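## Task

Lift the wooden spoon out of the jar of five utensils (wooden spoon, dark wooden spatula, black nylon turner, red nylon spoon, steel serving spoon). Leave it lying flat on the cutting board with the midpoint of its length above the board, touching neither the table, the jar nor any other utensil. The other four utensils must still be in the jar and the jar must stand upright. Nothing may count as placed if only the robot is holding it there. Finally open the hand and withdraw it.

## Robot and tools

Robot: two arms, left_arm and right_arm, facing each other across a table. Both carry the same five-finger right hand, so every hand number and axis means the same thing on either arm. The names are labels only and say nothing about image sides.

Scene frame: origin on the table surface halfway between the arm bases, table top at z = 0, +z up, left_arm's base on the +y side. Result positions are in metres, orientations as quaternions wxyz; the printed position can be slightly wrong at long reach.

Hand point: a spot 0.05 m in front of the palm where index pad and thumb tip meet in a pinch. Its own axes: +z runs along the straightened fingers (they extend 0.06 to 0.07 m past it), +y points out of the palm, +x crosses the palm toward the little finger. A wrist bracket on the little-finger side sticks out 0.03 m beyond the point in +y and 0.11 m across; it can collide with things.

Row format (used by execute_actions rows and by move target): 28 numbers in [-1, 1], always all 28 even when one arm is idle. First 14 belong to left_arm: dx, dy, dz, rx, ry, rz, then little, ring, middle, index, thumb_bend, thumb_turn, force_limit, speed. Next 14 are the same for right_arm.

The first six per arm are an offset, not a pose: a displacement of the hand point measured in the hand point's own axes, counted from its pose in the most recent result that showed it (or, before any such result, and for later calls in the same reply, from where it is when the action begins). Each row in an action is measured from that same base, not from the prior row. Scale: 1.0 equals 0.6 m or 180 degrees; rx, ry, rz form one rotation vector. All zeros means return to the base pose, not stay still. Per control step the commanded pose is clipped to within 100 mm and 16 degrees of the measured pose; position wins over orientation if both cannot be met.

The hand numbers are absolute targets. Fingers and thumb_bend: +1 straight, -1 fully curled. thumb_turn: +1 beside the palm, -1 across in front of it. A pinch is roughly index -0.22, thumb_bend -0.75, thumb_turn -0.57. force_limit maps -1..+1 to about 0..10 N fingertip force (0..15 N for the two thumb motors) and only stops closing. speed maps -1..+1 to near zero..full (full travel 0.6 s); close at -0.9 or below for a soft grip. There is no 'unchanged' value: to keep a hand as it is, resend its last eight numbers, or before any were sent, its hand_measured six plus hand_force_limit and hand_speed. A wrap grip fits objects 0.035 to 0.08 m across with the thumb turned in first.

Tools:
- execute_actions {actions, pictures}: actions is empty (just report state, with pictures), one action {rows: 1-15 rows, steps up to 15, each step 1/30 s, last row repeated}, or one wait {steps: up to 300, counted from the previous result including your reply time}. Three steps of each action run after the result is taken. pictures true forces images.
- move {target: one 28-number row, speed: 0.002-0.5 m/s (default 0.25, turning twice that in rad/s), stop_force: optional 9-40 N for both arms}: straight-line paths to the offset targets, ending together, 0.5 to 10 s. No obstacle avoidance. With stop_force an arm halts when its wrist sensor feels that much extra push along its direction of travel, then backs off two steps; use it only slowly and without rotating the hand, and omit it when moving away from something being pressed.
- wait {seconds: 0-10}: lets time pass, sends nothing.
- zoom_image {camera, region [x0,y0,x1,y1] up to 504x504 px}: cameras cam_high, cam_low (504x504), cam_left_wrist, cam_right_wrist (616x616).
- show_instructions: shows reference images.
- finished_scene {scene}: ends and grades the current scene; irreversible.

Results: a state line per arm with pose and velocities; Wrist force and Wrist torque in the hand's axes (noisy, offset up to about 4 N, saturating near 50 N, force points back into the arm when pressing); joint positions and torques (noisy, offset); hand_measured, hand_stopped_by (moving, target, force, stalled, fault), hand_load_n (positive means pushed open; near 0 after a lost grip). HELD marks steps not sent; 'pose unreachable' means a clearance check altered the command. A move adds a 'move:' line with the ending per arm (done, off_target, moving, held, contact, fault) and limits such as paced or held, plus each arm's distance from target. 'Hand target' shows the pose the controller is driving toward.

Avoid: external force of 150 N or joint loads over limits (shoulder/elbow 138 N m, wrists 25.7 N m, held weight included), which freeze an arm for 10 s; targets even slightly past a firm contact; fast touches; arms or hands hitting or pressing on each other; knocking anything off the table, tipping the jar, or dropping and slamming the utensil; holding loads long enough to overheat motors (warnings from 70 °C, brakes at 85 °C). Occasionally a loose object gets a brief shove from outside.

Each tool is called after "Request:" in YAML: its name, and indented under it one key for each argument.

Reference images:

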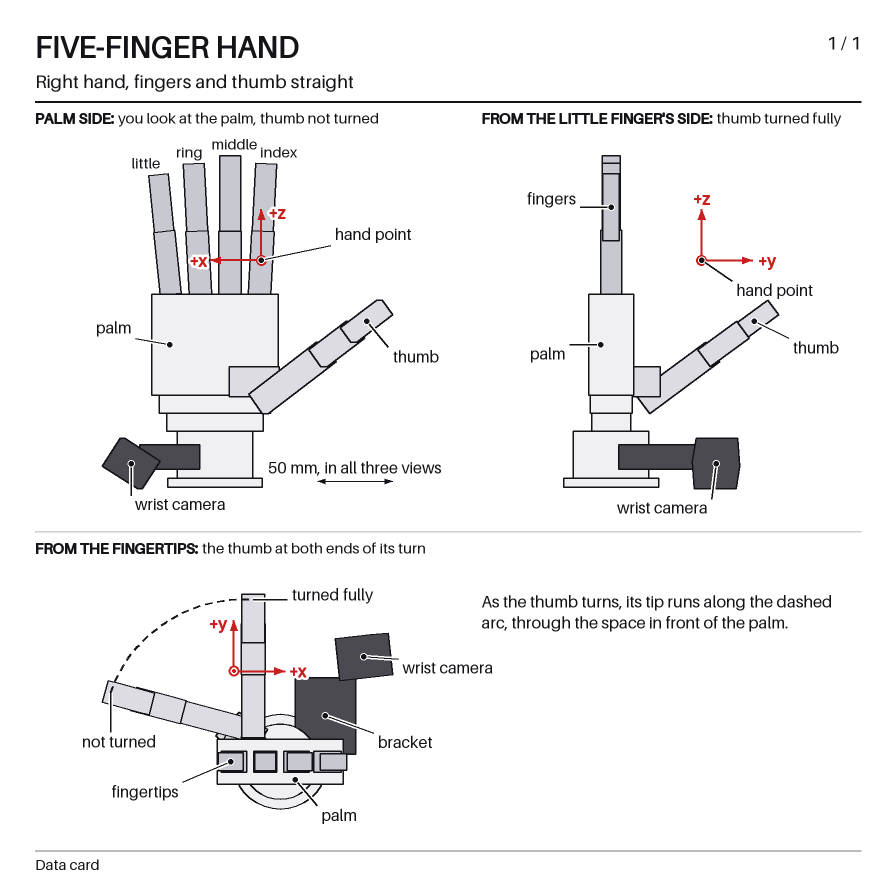

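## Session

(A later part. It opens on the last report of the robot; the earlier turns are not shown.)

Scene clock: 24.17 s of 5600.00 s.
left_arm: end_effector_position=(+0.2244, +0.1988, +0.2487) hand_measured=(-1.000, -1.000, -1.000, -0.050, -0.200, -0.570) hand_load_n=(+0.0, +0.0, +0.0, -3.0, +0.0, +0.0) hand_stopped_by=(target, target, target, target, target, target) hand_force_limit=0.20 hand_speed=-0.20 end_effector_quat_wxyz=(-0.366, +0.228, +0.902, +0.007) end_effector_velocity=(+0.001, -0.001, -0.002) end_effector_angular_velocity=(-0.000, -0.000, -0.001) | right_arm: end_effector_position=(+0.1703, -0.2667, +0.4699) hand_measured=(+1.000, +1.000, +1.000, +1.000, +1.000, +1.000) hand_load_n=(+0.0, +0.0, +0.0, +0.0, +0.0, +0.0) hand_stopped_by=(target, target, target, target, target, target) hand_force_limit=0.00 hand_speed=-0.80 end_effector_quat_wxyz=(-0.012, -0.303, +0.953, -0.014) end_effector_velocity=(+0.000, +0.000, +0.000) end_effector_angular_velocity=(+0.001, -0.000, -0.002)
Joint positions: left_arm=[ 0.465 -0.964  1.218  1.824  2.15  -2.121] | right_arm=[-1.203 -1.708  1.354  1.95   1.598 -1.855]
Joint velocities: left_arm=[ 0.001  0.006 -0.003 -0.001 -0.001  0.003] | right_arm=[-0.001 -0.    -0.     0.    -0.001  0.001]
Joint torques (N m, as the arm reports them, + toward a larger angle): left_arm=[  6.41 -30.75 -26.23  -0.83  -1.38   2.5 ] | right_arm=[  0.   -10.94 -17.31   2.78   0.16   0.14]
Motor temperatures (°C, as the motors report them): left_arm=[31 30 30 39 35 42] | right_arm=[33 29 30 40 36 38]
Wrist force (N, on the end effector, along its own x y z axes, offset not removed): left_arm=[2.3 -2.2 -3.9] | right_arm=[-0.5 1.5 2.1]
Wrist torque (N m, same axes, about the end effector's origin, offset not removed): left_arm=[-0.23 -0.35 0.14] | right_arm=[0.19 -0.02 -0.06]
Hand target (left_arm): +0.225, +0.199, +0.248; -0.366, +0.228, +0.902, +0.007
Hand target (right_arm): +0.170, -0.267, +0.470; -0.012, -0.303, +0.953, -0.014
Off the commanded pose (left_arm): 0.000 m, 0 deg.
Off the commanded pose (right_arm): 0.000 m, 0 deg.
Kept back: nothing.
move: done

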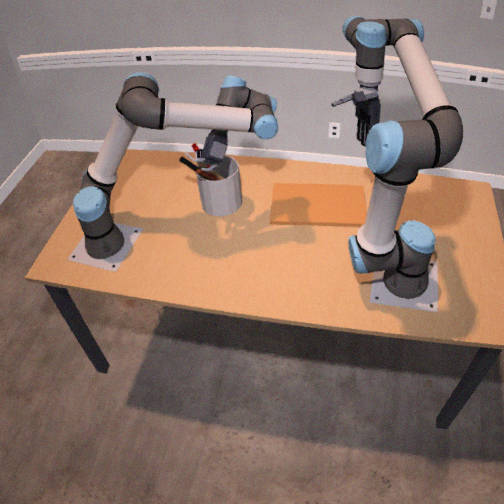

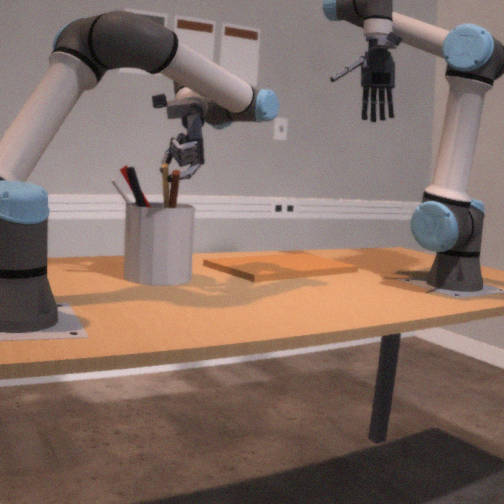

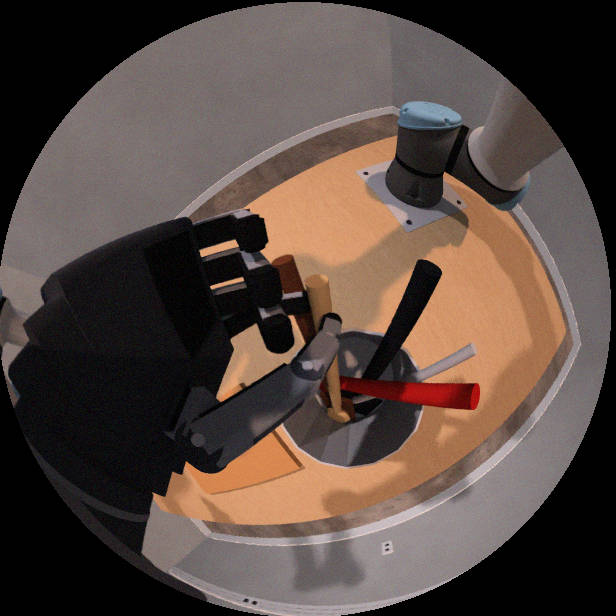

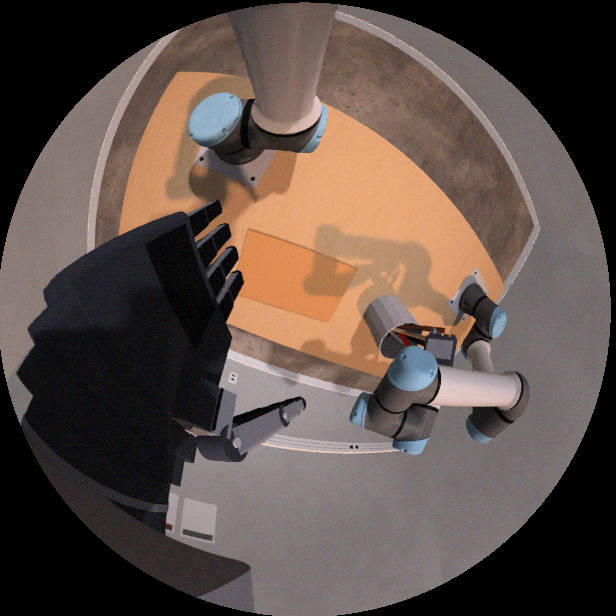

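Request:
move:
  target: [0.088,0.01,-0.105,0,0,0,-1,-1,-1,0.3,-0.2,-0.57,0.2,0.2, 0,0,0,0,0,0,1,1,1,1,1,1,0,-0.8]
  speed: 0.05

Request:
move:
  target: [0,0,0,0,0,0.97,-1,-1,-1,0.3,-0.2,-0.57,0.2,0.2, 0,0,0,0,0,0,1,1,1,1,1,1,0,-0.8]

Scene clock: 26.57 s of 5600.00 s.
left_arm: end_effector_position=(+0.2352, +0.2142, +0.3286) hand_measured=(-1.000, -1.000, -1.000, +0.300, -0.200, -0.570) hand_load_n=(+0.0, +0.0, +0.0, +0.0, +0.0, +0.0) hand_stopped_by=(target, target, target, target, target, target) hand_force_limit=0.20 hand_speed=0.20 end_effector_quat_wxyz=(-0.366, +0.228, +0.902, +0.007) end_effector_velocity=(+0.001, +0.000, +0.002) end_effector_angular_velocity=(+0.001, +0.000, -0.001) | right_arm: end_effector_position=(+0.1703, -0.2667, +0.4699) hand_measured=(+1.000, +1.000, +1.000, +1.000, +1.000, +1.000) hand_load_n=(+0.0, +0.0, +0.0, +0.0, +0.0, +0.0) hand_stopped_by=(target, target, target, target, target, target) hand_force_limit=0.00 hand_speed=-0.80 end_effector_quat_wxyz=(-0.012, -0.303, +0.953, -0.014) end_effector_velocity=(-0.000, +0.000, -0.000) end_effector_angular_velocity=(-0.000, +0.000, -0.001)
Joint positions: left_arm=[ 0.495 -1.016  1.098  2.013  2.136 -2.09 ] | right_arm=[-1.203 -1.708  1.354  1.95   1.598 -1.855]
Joint velocities: left_arm=[ 0.001  0.001 -0.007  0.008 -0.001  0.001] | right_arm=[ 0.001  0.    -0.     0.     0.     0.002]
Joint torques (N m, as the arm reports them, + toward a larger angle): left_arm=[  7.76 -56.5  -27.84   5.04  -1.51   2.52] | right_arm=[  0.53  -9.92 -17.96   2.92   0.2    0.26]
Motor temperatures (°C, as the motors report them): left_arm=[31 30 30 39 35 42] | right_arm=[33 29 30 40 36 38]
Wrist force (N, on the end effector, along its own x y z axes, offset not removed): left_arm=[-0.3 -1.4 1.1] | right_arm=[0.3 4.2 2.7]
Wrist torque (N m, same axes, about the end effector's origin, offset not removed): left_arm=[-0.25 -0.16 0.04] | right_arm=[0.70 -0.30 0.05]
Hand target (left_arm): +0.235, +0.214, +0.329; -0.366, +0.228, +0.902, +0.007
Hand target (right_arm): +0.170, -0.267, +0.470; -0.012, -0.303, +0.953, -0.014
Off the commanded pose (left_arm): 0.000 m, 0 deg.
Off the commanded pose (right_arm): 0.000 m, 0 deg.
Kept back: nothing.
move: done

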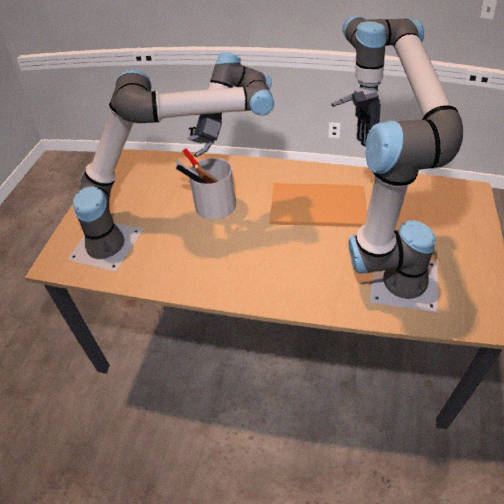

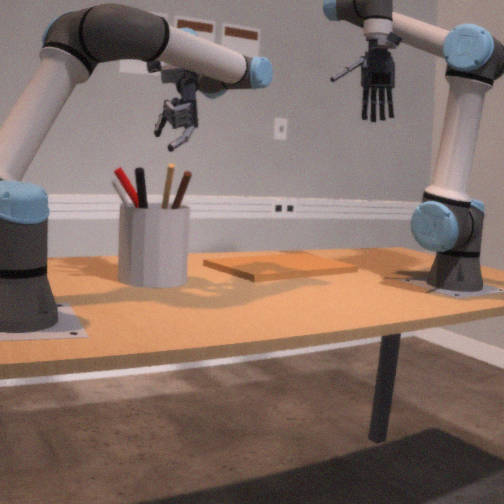

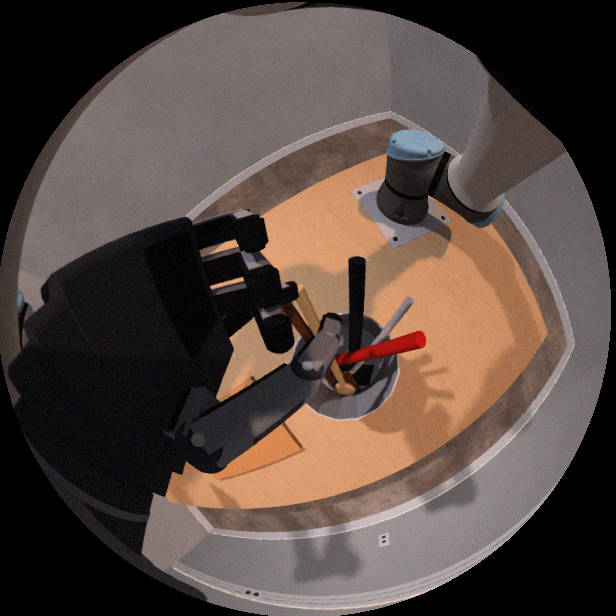

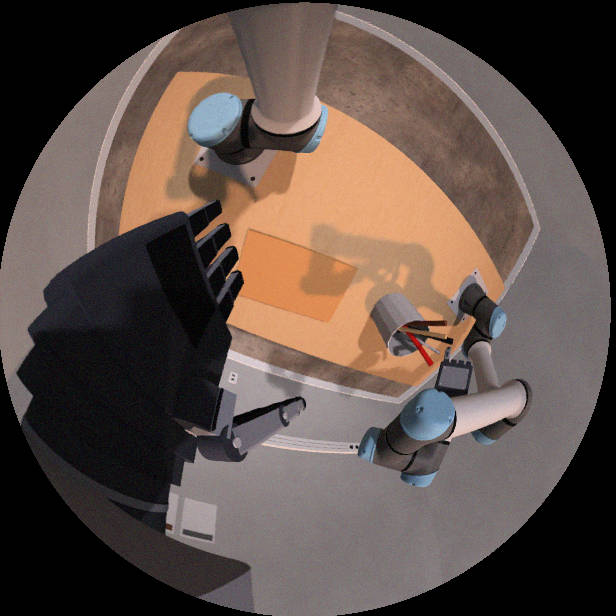

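Scene clock: 33.23 s of 5600.00 s.
left_arm: end_effector_position=(+0.2350, +0.2144, +0.3286) hand_measured=(-1.000, -1.000, -1.000, +0.300, -0.200, -0.570) hand_load_n=(+0.0, +0.0, +0.0, +0.0, +0.0, +0.0) hand_stopped_by=(target, target, target, target, target, target) hand_force_limit=0.20 hand_speed=0.20 end_effector_quat_wxyz=(-0.025, +0.912, -0.184, -0.365) end_effector_velocity=(+0.000, +0.000, +0.000) end_effector_angular_velocity=(-0.007, +0.005, -0.010) | right_arm: end_effector_position=(+0.1703, -0.2667, +0.4699) hand_measured=(+1.000, +1.000, +1.000, +1.000, +1.000, +1.000) hand_load_n=(+0.0, +0.0, +0.0, +0.0, +0.0, +0.0) hand_stopped_by=(target, target, target, target, target, target) hand_force_limit=0.00 hand_speed=-0.80 end_effector_quat_wxyz=(-0.012, -0.303, +0.953, -0.014) end_effector_velocity=(+0.000, -0.000, -0.000) end_effector_angular_velocity=(-0.001, +0.000, -0.001)
Joint positions: left_arm=[ 0.719 -1.014  1.262  1.951  2.012  1.17 ] | right_arm=[-1.203 -1.708  1.354  1.95   1.598 -1.855]
Joint velocities: left_arm=[ 0.     0.003 -0.002  0.002  0.001  0.015] | right_arm=[ 0.     0.001 -0.    -0.     0.001  0.001]
Joint torques (N m, as the arm reports them, + toward a larger angle): left_arm=[ -7.04 -28.54 -26.59   5.06   3.16   2.38] | right_arm=[  0.01 -10.35 -17.24   2.78   0.46   0.08]
Motor temperatures (°C, as the motors report them): left_arm=[31 30 30 39 35 42] | right_arm=[33 29 30 40 36 38]
Wrist force (N, on the end effector, along its own x y z axes, offset not removed): left_arm=[0.5 -0.3 1.0] | right_arm=[1.3 1.4 1.0]
Wrist torque (N m, same axes, about the end effector's origin, offset not removed): left_arm=[-0.11 -0.38 0.15] | right_arm=[0.32 -0.31 0.03]
Hand target (left_arm): +0.235, +0.214, +0.329; -0.025, +0.912, -0.185, -0.366
Hand target (right_arm): +0.170, -0.267, +0.470; -0.012, -0.303, +0.953, -0.014
Off the commanded pose (left_arm): 0.000 m, 0 deg.
Off the commanded pose (right_arm): 0.000 m, 0 deg.
Kept back: nothing.
move: done

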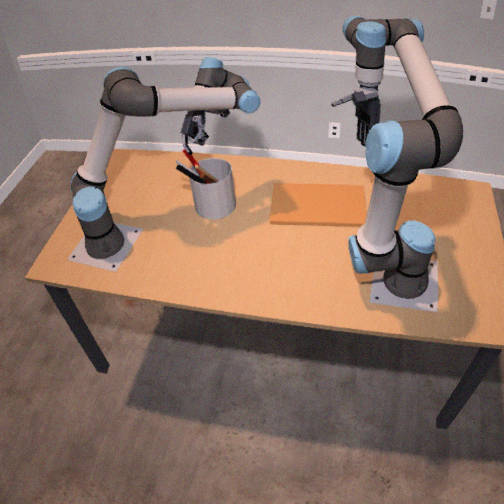

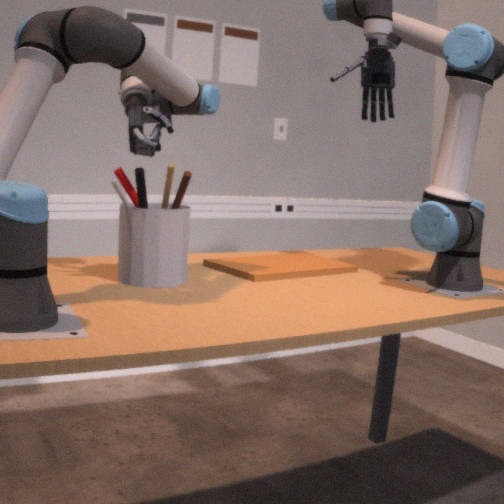

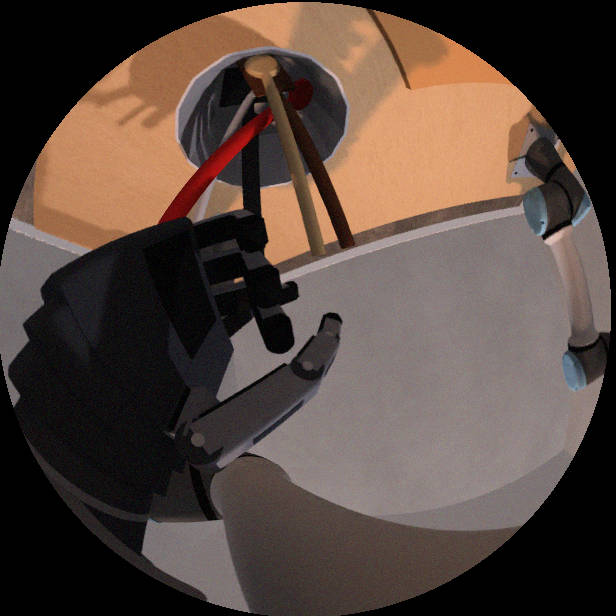

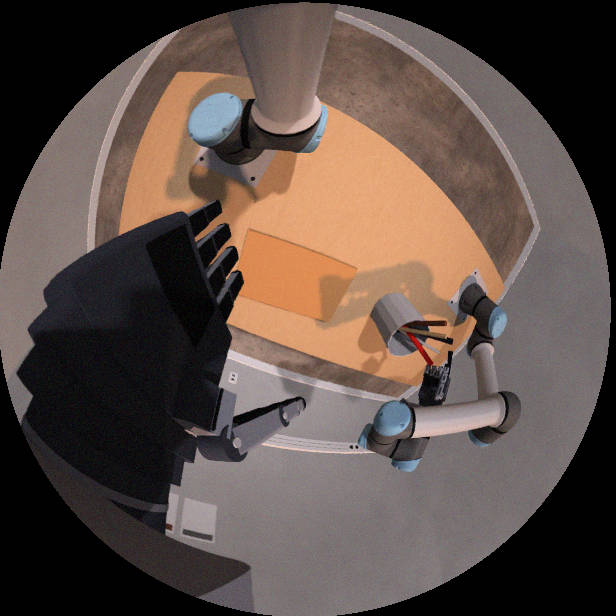

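Request:
move:
  target: [0.003,-0.025,0.063,0,0,0,-1,-1,-1,0.3,-0.2,-0.57,0.2,0.2, 0,0,0,0,0,0,1,1,1,1,1,1,0,-0.8]
  speed: 0.04

Request:
zoom_image:
  camera: "cam_low"
  region: [80, 80, 240, 240]

Request:
zoom_image:
  camera: "cam_high"
  region: [150, 100, 280, 220]

Scene clock: 34.93 s of 5600.00 s.
left_arm: end_effector_position=(+0.2168, +0.2344, +0.2986) hand_measured=(-1.000, -1.000, -1.000, +0.300, -0.200, -0.570) hand_load_n=(+0.0, +0.0, +0.0, +0.0, +0.0, +0.0) hand_stopped_by=(target, target, target, target, target, target) hand_force_limit=0.20 hand_speed=0.20 end_effector_quat_wxyz=(-0.025, +0.912, -0.184, -0.365) end_effector_velocity=(-0.002, +0.001, -0.002) end_effector_angular_velocity=(+0.001, +0.001, -0.000) | right_arm: end_effector_position=(+0.1703, -0.2667, +0.4699) hand_measured=(+1.000, +1.000, +1.000, +1.000, +1.000, +1.000) hand_load_n=(+0.0, +0.0, +0.0, +0.0, +0.0, +0.0) hand_stopped_by=(target, target, target, target, target, target) hand_force_limit=0.00 hand_speed=-0.80 end_effector_quat_wxyz=(-0.012, -0.303, +0.953, -0.014) end_effector_velocity=(+0.000, +0.000, +0.000) end_effector_angular_velocity=(+0.002, +0.000, -0.001)
Joint positions: left_arm=[ 0.713 -1.056  1.408  1.844  2.016  1.164] | right_arm=[-1.203 -1.708  1.354  1.95   1.598 -1.855]
Joint velocities: left_arm=[-0.001 -0.003  0.01  -0.006  0.001 -0.001] | right_arm=[-0.001 -0.    -0.     0.    -0.002  0.   ]
Joint torques (N m, as the arm reports them, + toward a larger angle): left_arm=[ -7.54 -55.67 -11.29  -0.39   3.13  -2.17] | right_arm=[  0.78 -10.71 -17.26   2.73   0.33   0.  ]
Motor temperatures (°C, as the motors report them): left_arm=[31 30 30 39 35 42] | right_arm=[33 29 30 40 36 38]
Wrist force (N, on the end effector, along its own x y z axes, offset not removed): left_arm=[-0.4 -1.1 1.0] | right_arm=[2.1 2.3 2.5]
Wrist torque (N m, same axes, about the end effector's origin, offset not removed): left_arm=[-0.17 -0.18 0.04] | right_arm=[0.41 -0.57 0.11]
Hand target (left_arm): +0.217, +0.235, +0.298; -0.025, +0.912, -0.184, -0.365
Hand target (right_arm): +0.170, -0.267, +0.470; -0.012, -0.303, +0.953, -0.014
Off the commanded pose (left_arm): 0.000 m, 0 deg.
Off the commanded pose (right_arm): 0.000 m, 0 deg.
Kept back: nothing.
move: done

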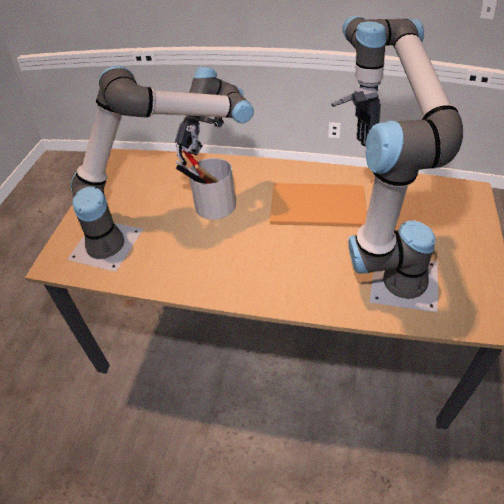

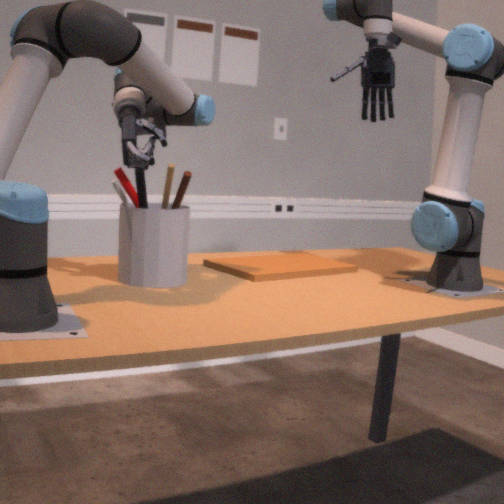

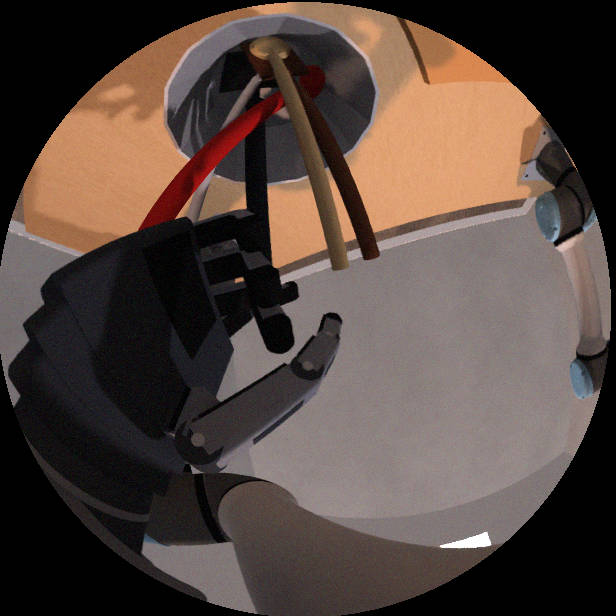

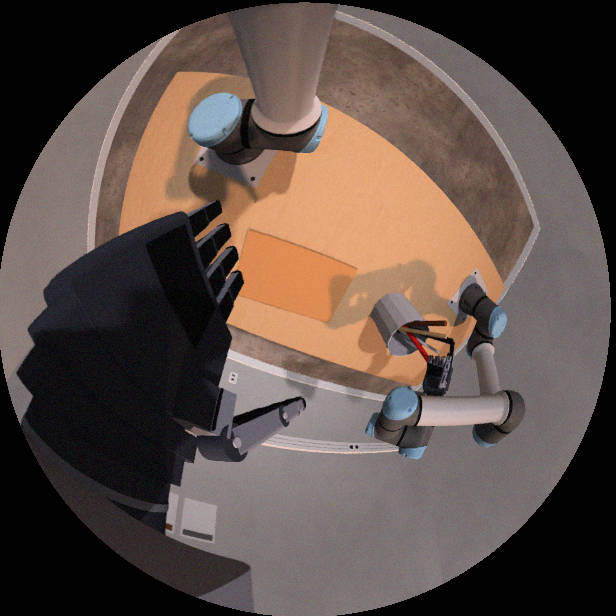

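Region (80, 80, 240, 240) of cam_low's 504x504 image, scaled by 3.150, with more detail than that image has.

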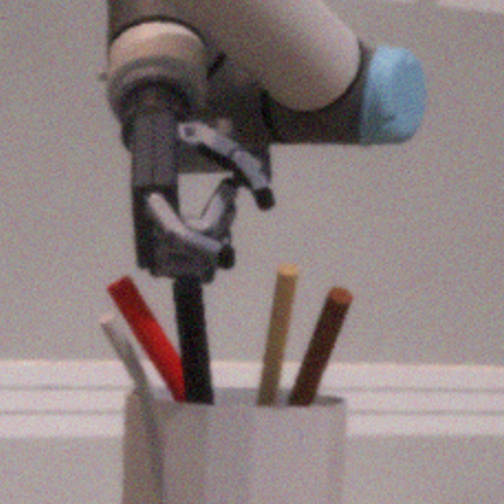

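Region (150, 100, 280, 220) of cam_high's 504x504 image, scaled by 3.877, with more detail than that image has; it fills the top 465 rows of this view, and the rest is white.

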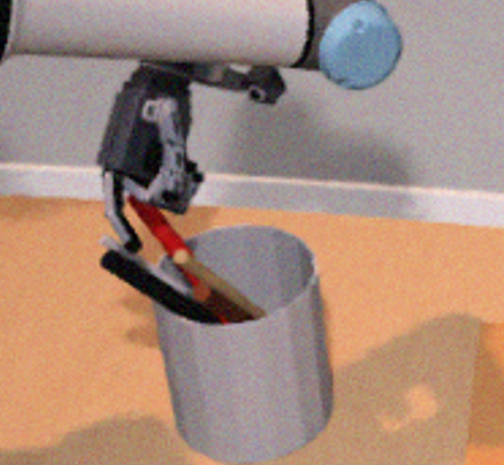

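Request:
move:
  target: [0.01,0.042,0,0,0,0,-1,-1,-1,0.3,-0.2,-0.57,0.2,0.2, 0,0,0,0,0,0,1,1,1,1,1,1,0,-0.8]
  speed: 0.04

Request:
move:
  target: [0.035,-0.007,0.035,0,0,0,-1,-1,-1,0.3,-0.2,-0.57,0.2,0.2, 0,0,0,0,0,0,1,1,1,1,1,1,0,-0.8]
  speed: 0.02

Request:
zoom_image:
  camera: "cam_low"
  region: [80, 80, 240, 240]

Request:
zoom_image:
  camera: "cam_high"
  region: [150, 100, 280, 220]

Scene clock: 36.23 s of 5600.00 s.
left_arm: end_effector_position=(+0.2119, +0.2094, +0.2968) hand_measured=(-1.000, -1.000, -1.000, +0.300, -0.200, -0.570) hand_load_n=(+0.0, +0.0, +0.0, +0.0, +0.0, +0.0) hand_stopped_by=(target, target, target, target, target, target) hand_force_limit=0.20 hand_speed=0.20 end_effector_quat_wxyz=(-0.025, +0.912, -0.184, -0.365) end_effector_velocity=(-0.001, -0.003, +0.000) end_effector_angular_velocity=(-0.001, -0.000, -0.001) | right_arm: end_effector_position=(+0.1703, -0.2667, +0.4699) hand_measured=(+1.000, +1.000, +1.000, +1.000, +1.000, +1.000) hand_load_n=(+0.0, +0.0, +0.0, +0.0, +0.0, +0.0) hand_stopped_by=(target, target, target, target, target, target) hand_force_limit=0.00 hand_speed=-0.80 end_effector_quat_wxyz=(-0.012, -0.303, +0.953, -0.014) end_effector_velocity=(-0.000, +0.000, +0.000) end_effector_angular_velocity=(+0.001, -0.000, +0.001)
Joint positions: left_arm=[ 0.677 -1.024  1.36   1.847  2.037  1.132] | right_arm=[-1.203 -1.708  1.354  1.95   1.598 -1.855]
Joint velocities: left_arm=[-0.005  0.003 -0.006  0.001  0.003 -0.003] | right_arm=[ 0.    -0.001 -0.     0.    -0.    -0.001]
Joint torques (N m, as the arm reports them, + toward a larger angle): left_arm=[ -7.41 -27.42 -26.34   4.85   3.14  -1.95] | right_arm=[ -0.14 -11.31 -18.52   2.74   0.34   0.14]
Motor temperatures (°C, as the motors report them): left_arm=[31 30 30 39 35 42] | right_arm=[33 29 30 40 36 38]
Wrist force (N, on the end effector, along its own x y z axes, offset not removed): left_arm=[1.3 -0.4 0.5] | right_arm=[1.0 1.4 3.7]
Wrist torque (N m, same axes, about the end effector's origin, offset not removed): left_arm=[-0.05 -0.45 0.13] | right_arm=[0.12 -0.29 0.02]
Hand target (left_arm): +0.212, +0.209, +0.297; -0.025, +0.912, -0.184, -0.365
Hand target (right_arm): +0.170, -0.267, +0.470; -0.012, -0.303, +0.953, -0.014
Off the commanded pose (left_arm): 0.000 m, 0 deg.
Off the commanded pose (right_arm): 0.000 m, 0 deg.
Kept back: nothing.
move: done

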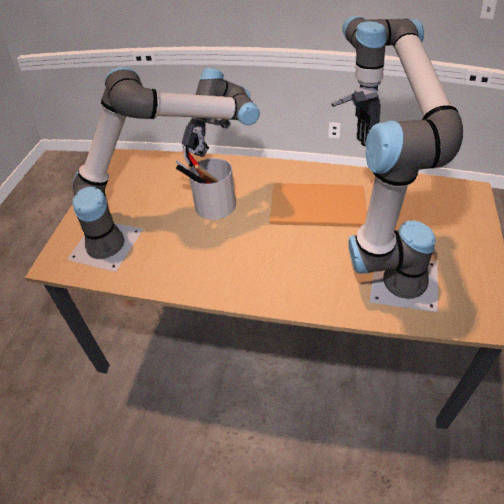

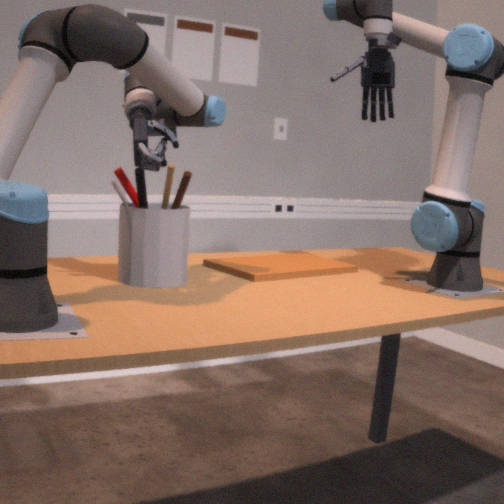

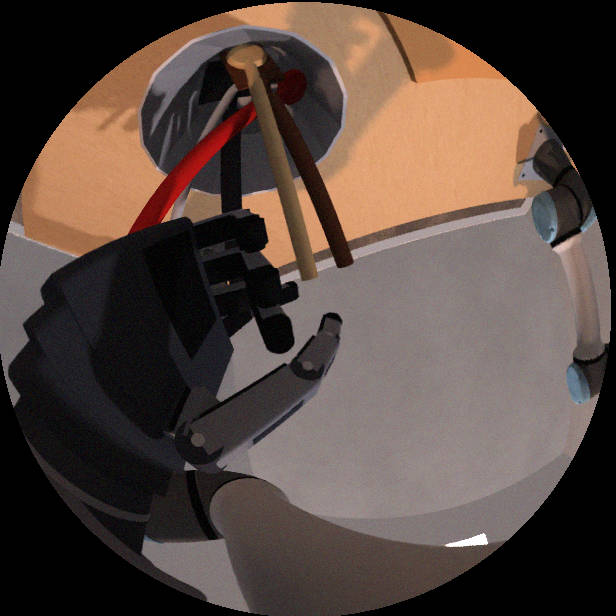

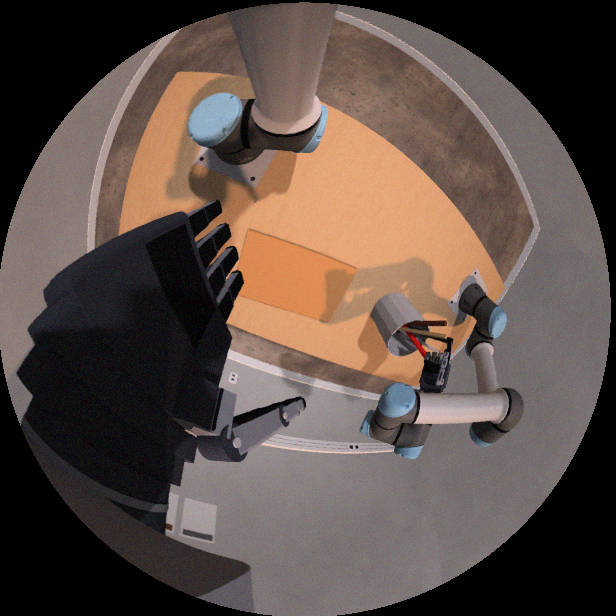

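Scene clock: 38.07 s of 5600.00 s.
left_arm: end_effector_position=(+0.2135, +0.2104, +0.2673) hand_measured=(-1.000, -1.000, -1.000, +0.300, -0.200, -0.570) hand_load_n=(+0.0, +0.0, +0.0, +0.0, +0.0, +0.0) hand_stopped_by=(target, target, target, target, target, target) hand_force_limit=0.20 hand_speed=0.20 end_effector_quat_wxyz=(-0.025, +0.912, -0.184, -0.365) end_effector_velocity=(-0.000, -0.000, -0.003) end_effector_angular_velocity=(+0.002, +0.001, -0.001) | right_arm: end_effector_position=(+0.1703, -0.2667, +0.4699) hand_measured=(+1.000, +1.000, +1.000, +1.000, +1.000, +1.000) hand_load_n=(+0.0, +0.0, +0.0, +0.0, +0.0, +0.0) hand_stopped_by=(target, target, target, target, target, target) hand_force_limit=0.00 hand_speed=-0.80 end_effector_quat_wxyz=(-0.012, -0.303, +0.953, -0.014) end_effector_velocity=(-0.000, +0.000, +0.000) end_effector_angular_velocity=(+0.001, +0.001, +0.000)
Joint positions: left_arm=[ 0.681 -0.998  1.398  1.783  2.035  1.135] | right_arm=[-1.203 -1.708  1.354  1.95   1.598 -1.855]
Joint velocities: left_arm=[-0.001  0.004  0.003 -0.004 -0.    -0.   ] | right_arm=[ 0.    -0.     0.     0.    -0.001 -0.   ]
Joint torques (N m, as the arm reports them, + toward a larger angle): left_arm=[  7.35 -29.03 -11.41  -0.13  -1.59   2.55] | right_arm=[  1.11 -10.73 -18.33   2.83   0.41  -0.01]
Motor temperatures (°C, as the motors report them): left_arm=[31 30 30 39 35 42] | right_arm=[33 29 30 40 36 38]
Wrist force (N, on the end effector, along its own x y z axes, offset not removed): left_arm=[-0.1 -1.0 1.0] | right_arm=[0.7 3.4 3.2]
Wrist torque (N m, same axes, about the end effector's origin, offset not removed): left_arm=[-0.14 -0.24 0.08] | right_arm=[0.44 -0.37 0.01]
Hand target (left_arm): +0.214, +0.210, +0.267; -0.025, +0.912, -0.184, -0.365
Hand target (right_arm): +0.170, -0.267, +0.470; -0.012, -0.303, +0.953, -0.014
Off the commanded pose (left_arm): 0.000 m, 0 deg.
Off the commanded pose (right_arm): 0.000 m, 0 deg.
Kept back: nothing.
move: done

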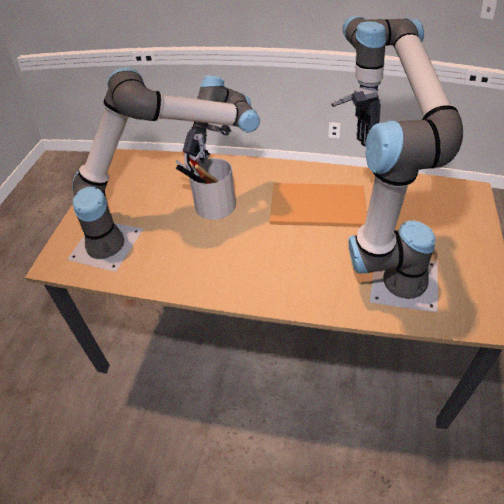

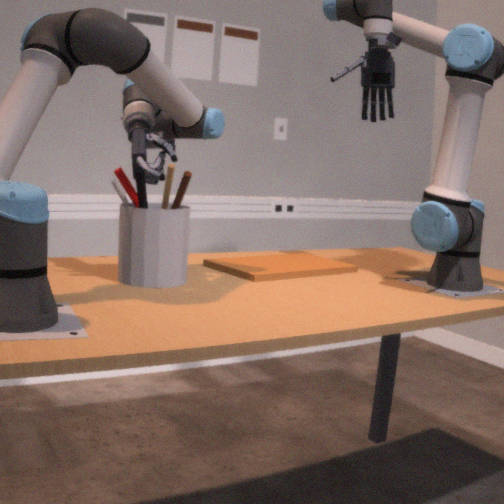

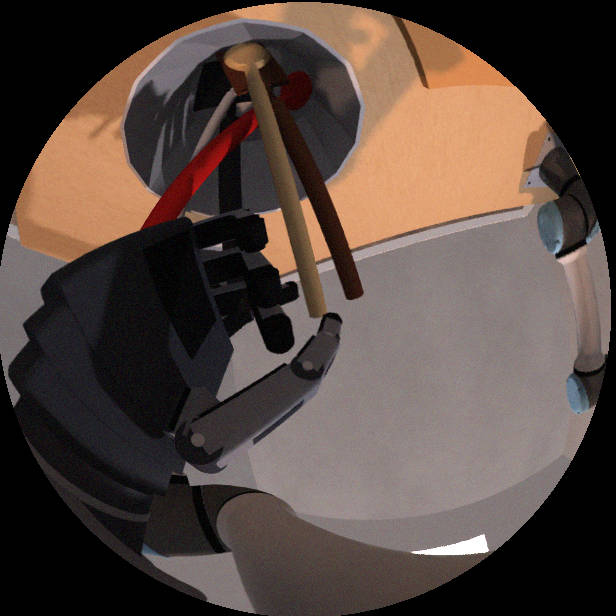

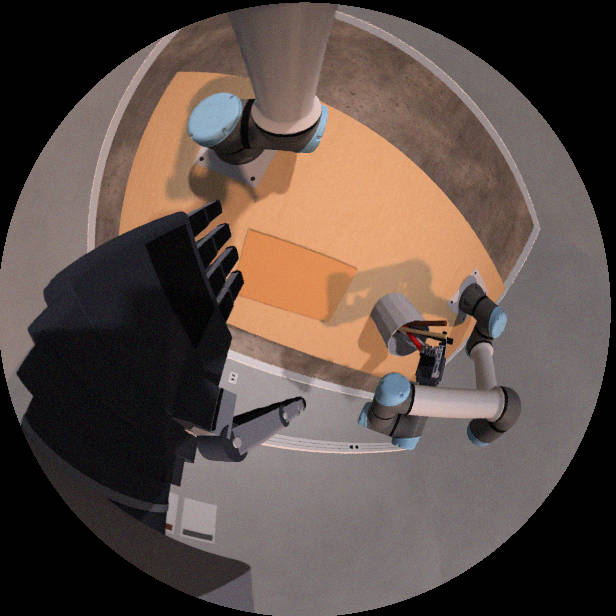

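Region (80, 80, 240, 240) of cam_low's 504x504 image, scaled by 3.150, with more detail than that image has.

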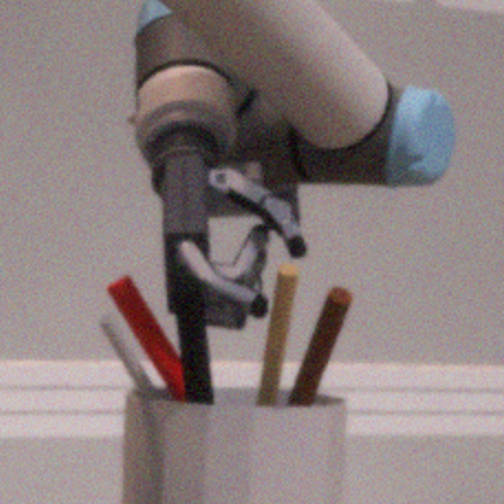

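Region (150, 100, 280, 220) of cam_high's 504x504 image, scaled by 3.877, with more detail than that image has; it fills the top 465 rows of this view, and the rest is white.

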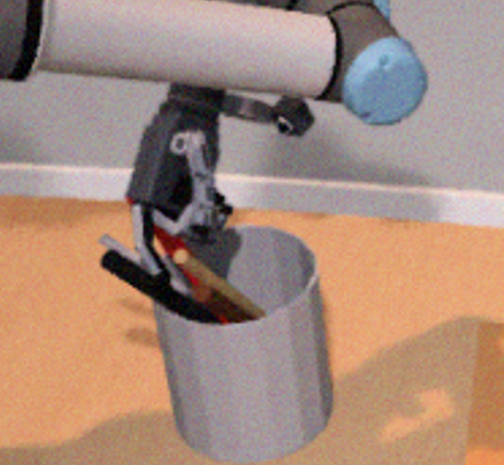

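Request:
move:
  target: [0.05,0.02,0.0,0,0,0,-1,-1,-1,0.3,-0.2,-0.57,0.2,0.2, 0,0,0,0,0,0,1,1,1,1,1,1,0,-0.8]
  speed: 0.02

Request:
zoom_image:
  camera: "cam_low"
  region: [80, 80, 240, 240]

Request:
zoom_image:
  camera: "cam_high"
  region: [150, 100, 280, 220]

Scene clock: 40.23 s of 5600.00 s.
left_arm: end_effector_position=(+0.2290, +0.1900, +0.2482) hand_measured=(-1.000, -1.000, -1.000, +0.300, -0.200, -0.570) hand_load_n=(+0.0, +0.0, +0.0, +0.0, +0.0, +0.0) hand_stopped_by=(target, target, target, target, target, target) hand_force_limit=0.20 hand_speed=0.20 end_effector_quat_wxyz=(-0.025, +0.912, -0.184, -0.365) end_effector_velocity=(+0.001, -0.002, -0.002) end_effector_angular_velocity=(+0.000, +0.000, -0.000) | right_arm: end_effector_position=(+0.1703, -0.2667, +0.4699) hand_measured=(+1.000, +1.000, +1.000, +1.000, +1.000, +1.000) hand_load_n=(+0.0, +0.0, +0.0, +0.0, +0.0, +0.0) hand_stopped_by=(target, target, target, target, target, target) hand_force_limit=0.00 hand_speed=-0.80 end_effector_quat_wxyz=(-0.012, -0.303, +0.953, -0.014) end_effector_velocity=(+0.000, -0.000, -0.000) end_effector_angular_velocity=(-0.001, +0.000, +0.001)
Joint positions: left_arm=[ 0.684 -0.922  1.325  1.782  2.033  1.138] | right_arm=[-1.203 -1.708  1.354  1.95   1.598 -1.855]
Joint velocities: left_arm=[ 0.     0.008 -0.007 -0.    -0.     0.001] | right_arm=[ 0.     0.001  0.     0.     0.001 -0.001]
Joint torques (N m, as the arm reports them, + toward a larger angle): left_arm=[  7.47 -31.89 -25.62   4.98  -1.53   2.5 ] | right_arm=[  0.21 -10.36 -17.56   2.94   0.14   0.09]
Motor temperatures (°C, as the motors report them): left_arm=[31 30 30 39 35 42] | right_arm=[33 29 30 40 36 38]
Wrist force (N, on the end effector, along its own x y z axes, offset not removed): left_arm=[-0.5 -0.7 0.8] | right_arm=[0.7 1.8 2.4]
Wrist torque (N m, same axes, about the end effector's origin, offset not removed): left_arm=[-0.02 -0.20 0.05] | right_arm=[0.29 -0.38 0.00]
Hand target (left_arm): +0.229, +0.190, +0.248; -0.025, +0.912, -0.184, -0.365
Hand target (right_arm): +0.170, -0.267, +0.470; -0.012, -0.303, +0.953, -0.014
Off the commanded pose (left_arm): 0.000 m, 0 deg.
Off the commanded pose (right_arm): 0.000 m, 0 deg.
Kept back: nothing.
move: done

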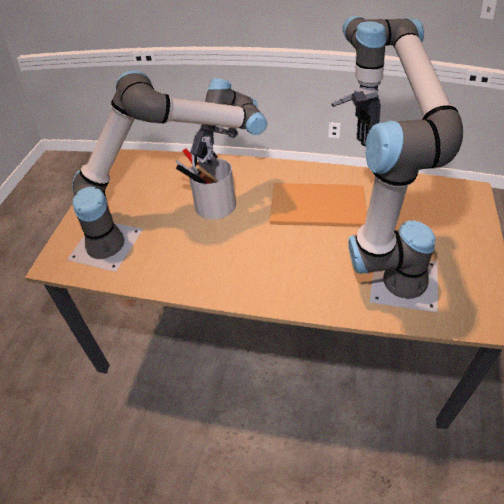

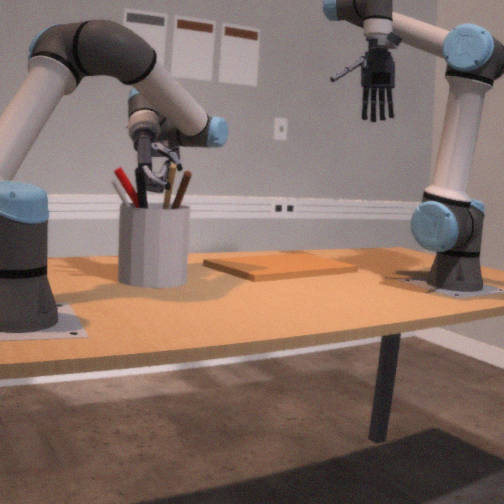

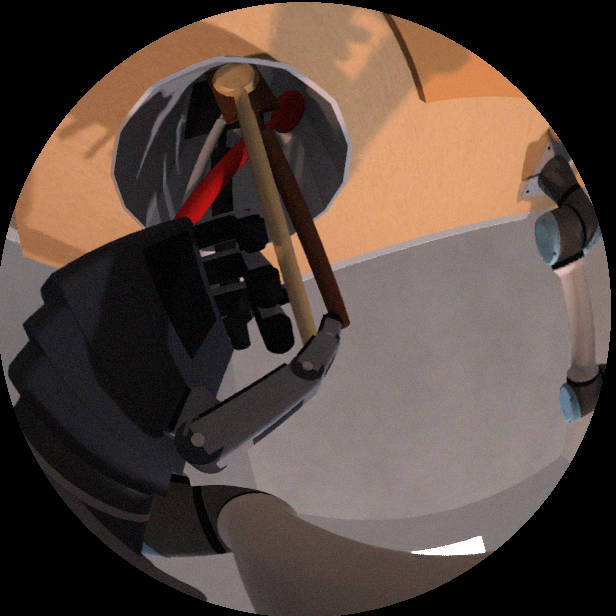

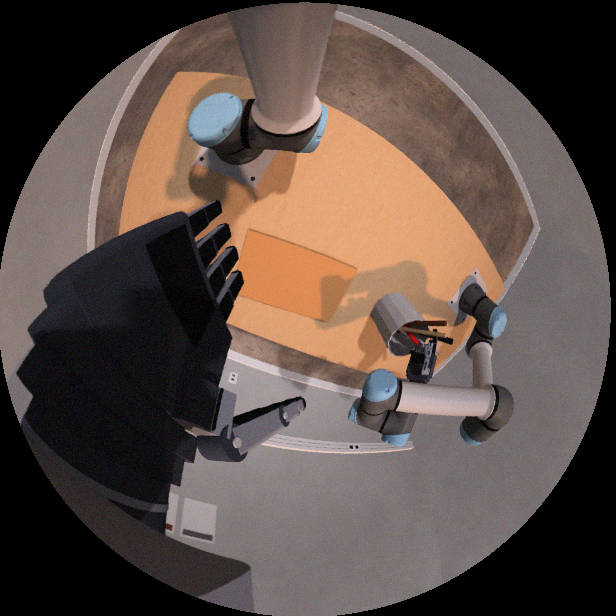

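Region (80, 80, 240, 240) of cam_low's 504x504 image, scaled by 3.150, with more detail than that image has.

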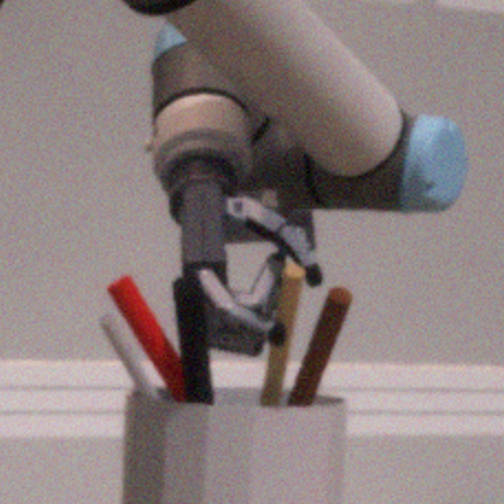

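Region (150, 100, 280, 220) of cam_high's 504x504 image, scaled by 3.877, with more detail than that image has; it fills the top 465 rows of this view, and the rest is white.

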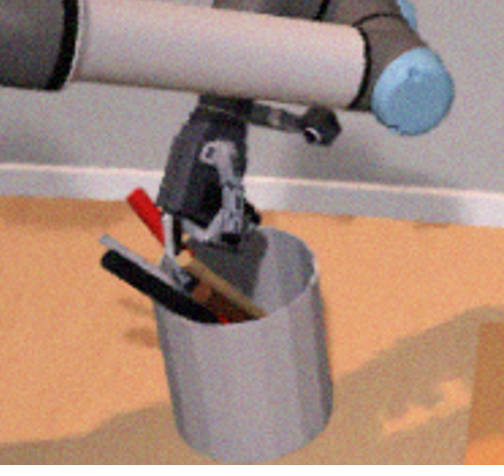

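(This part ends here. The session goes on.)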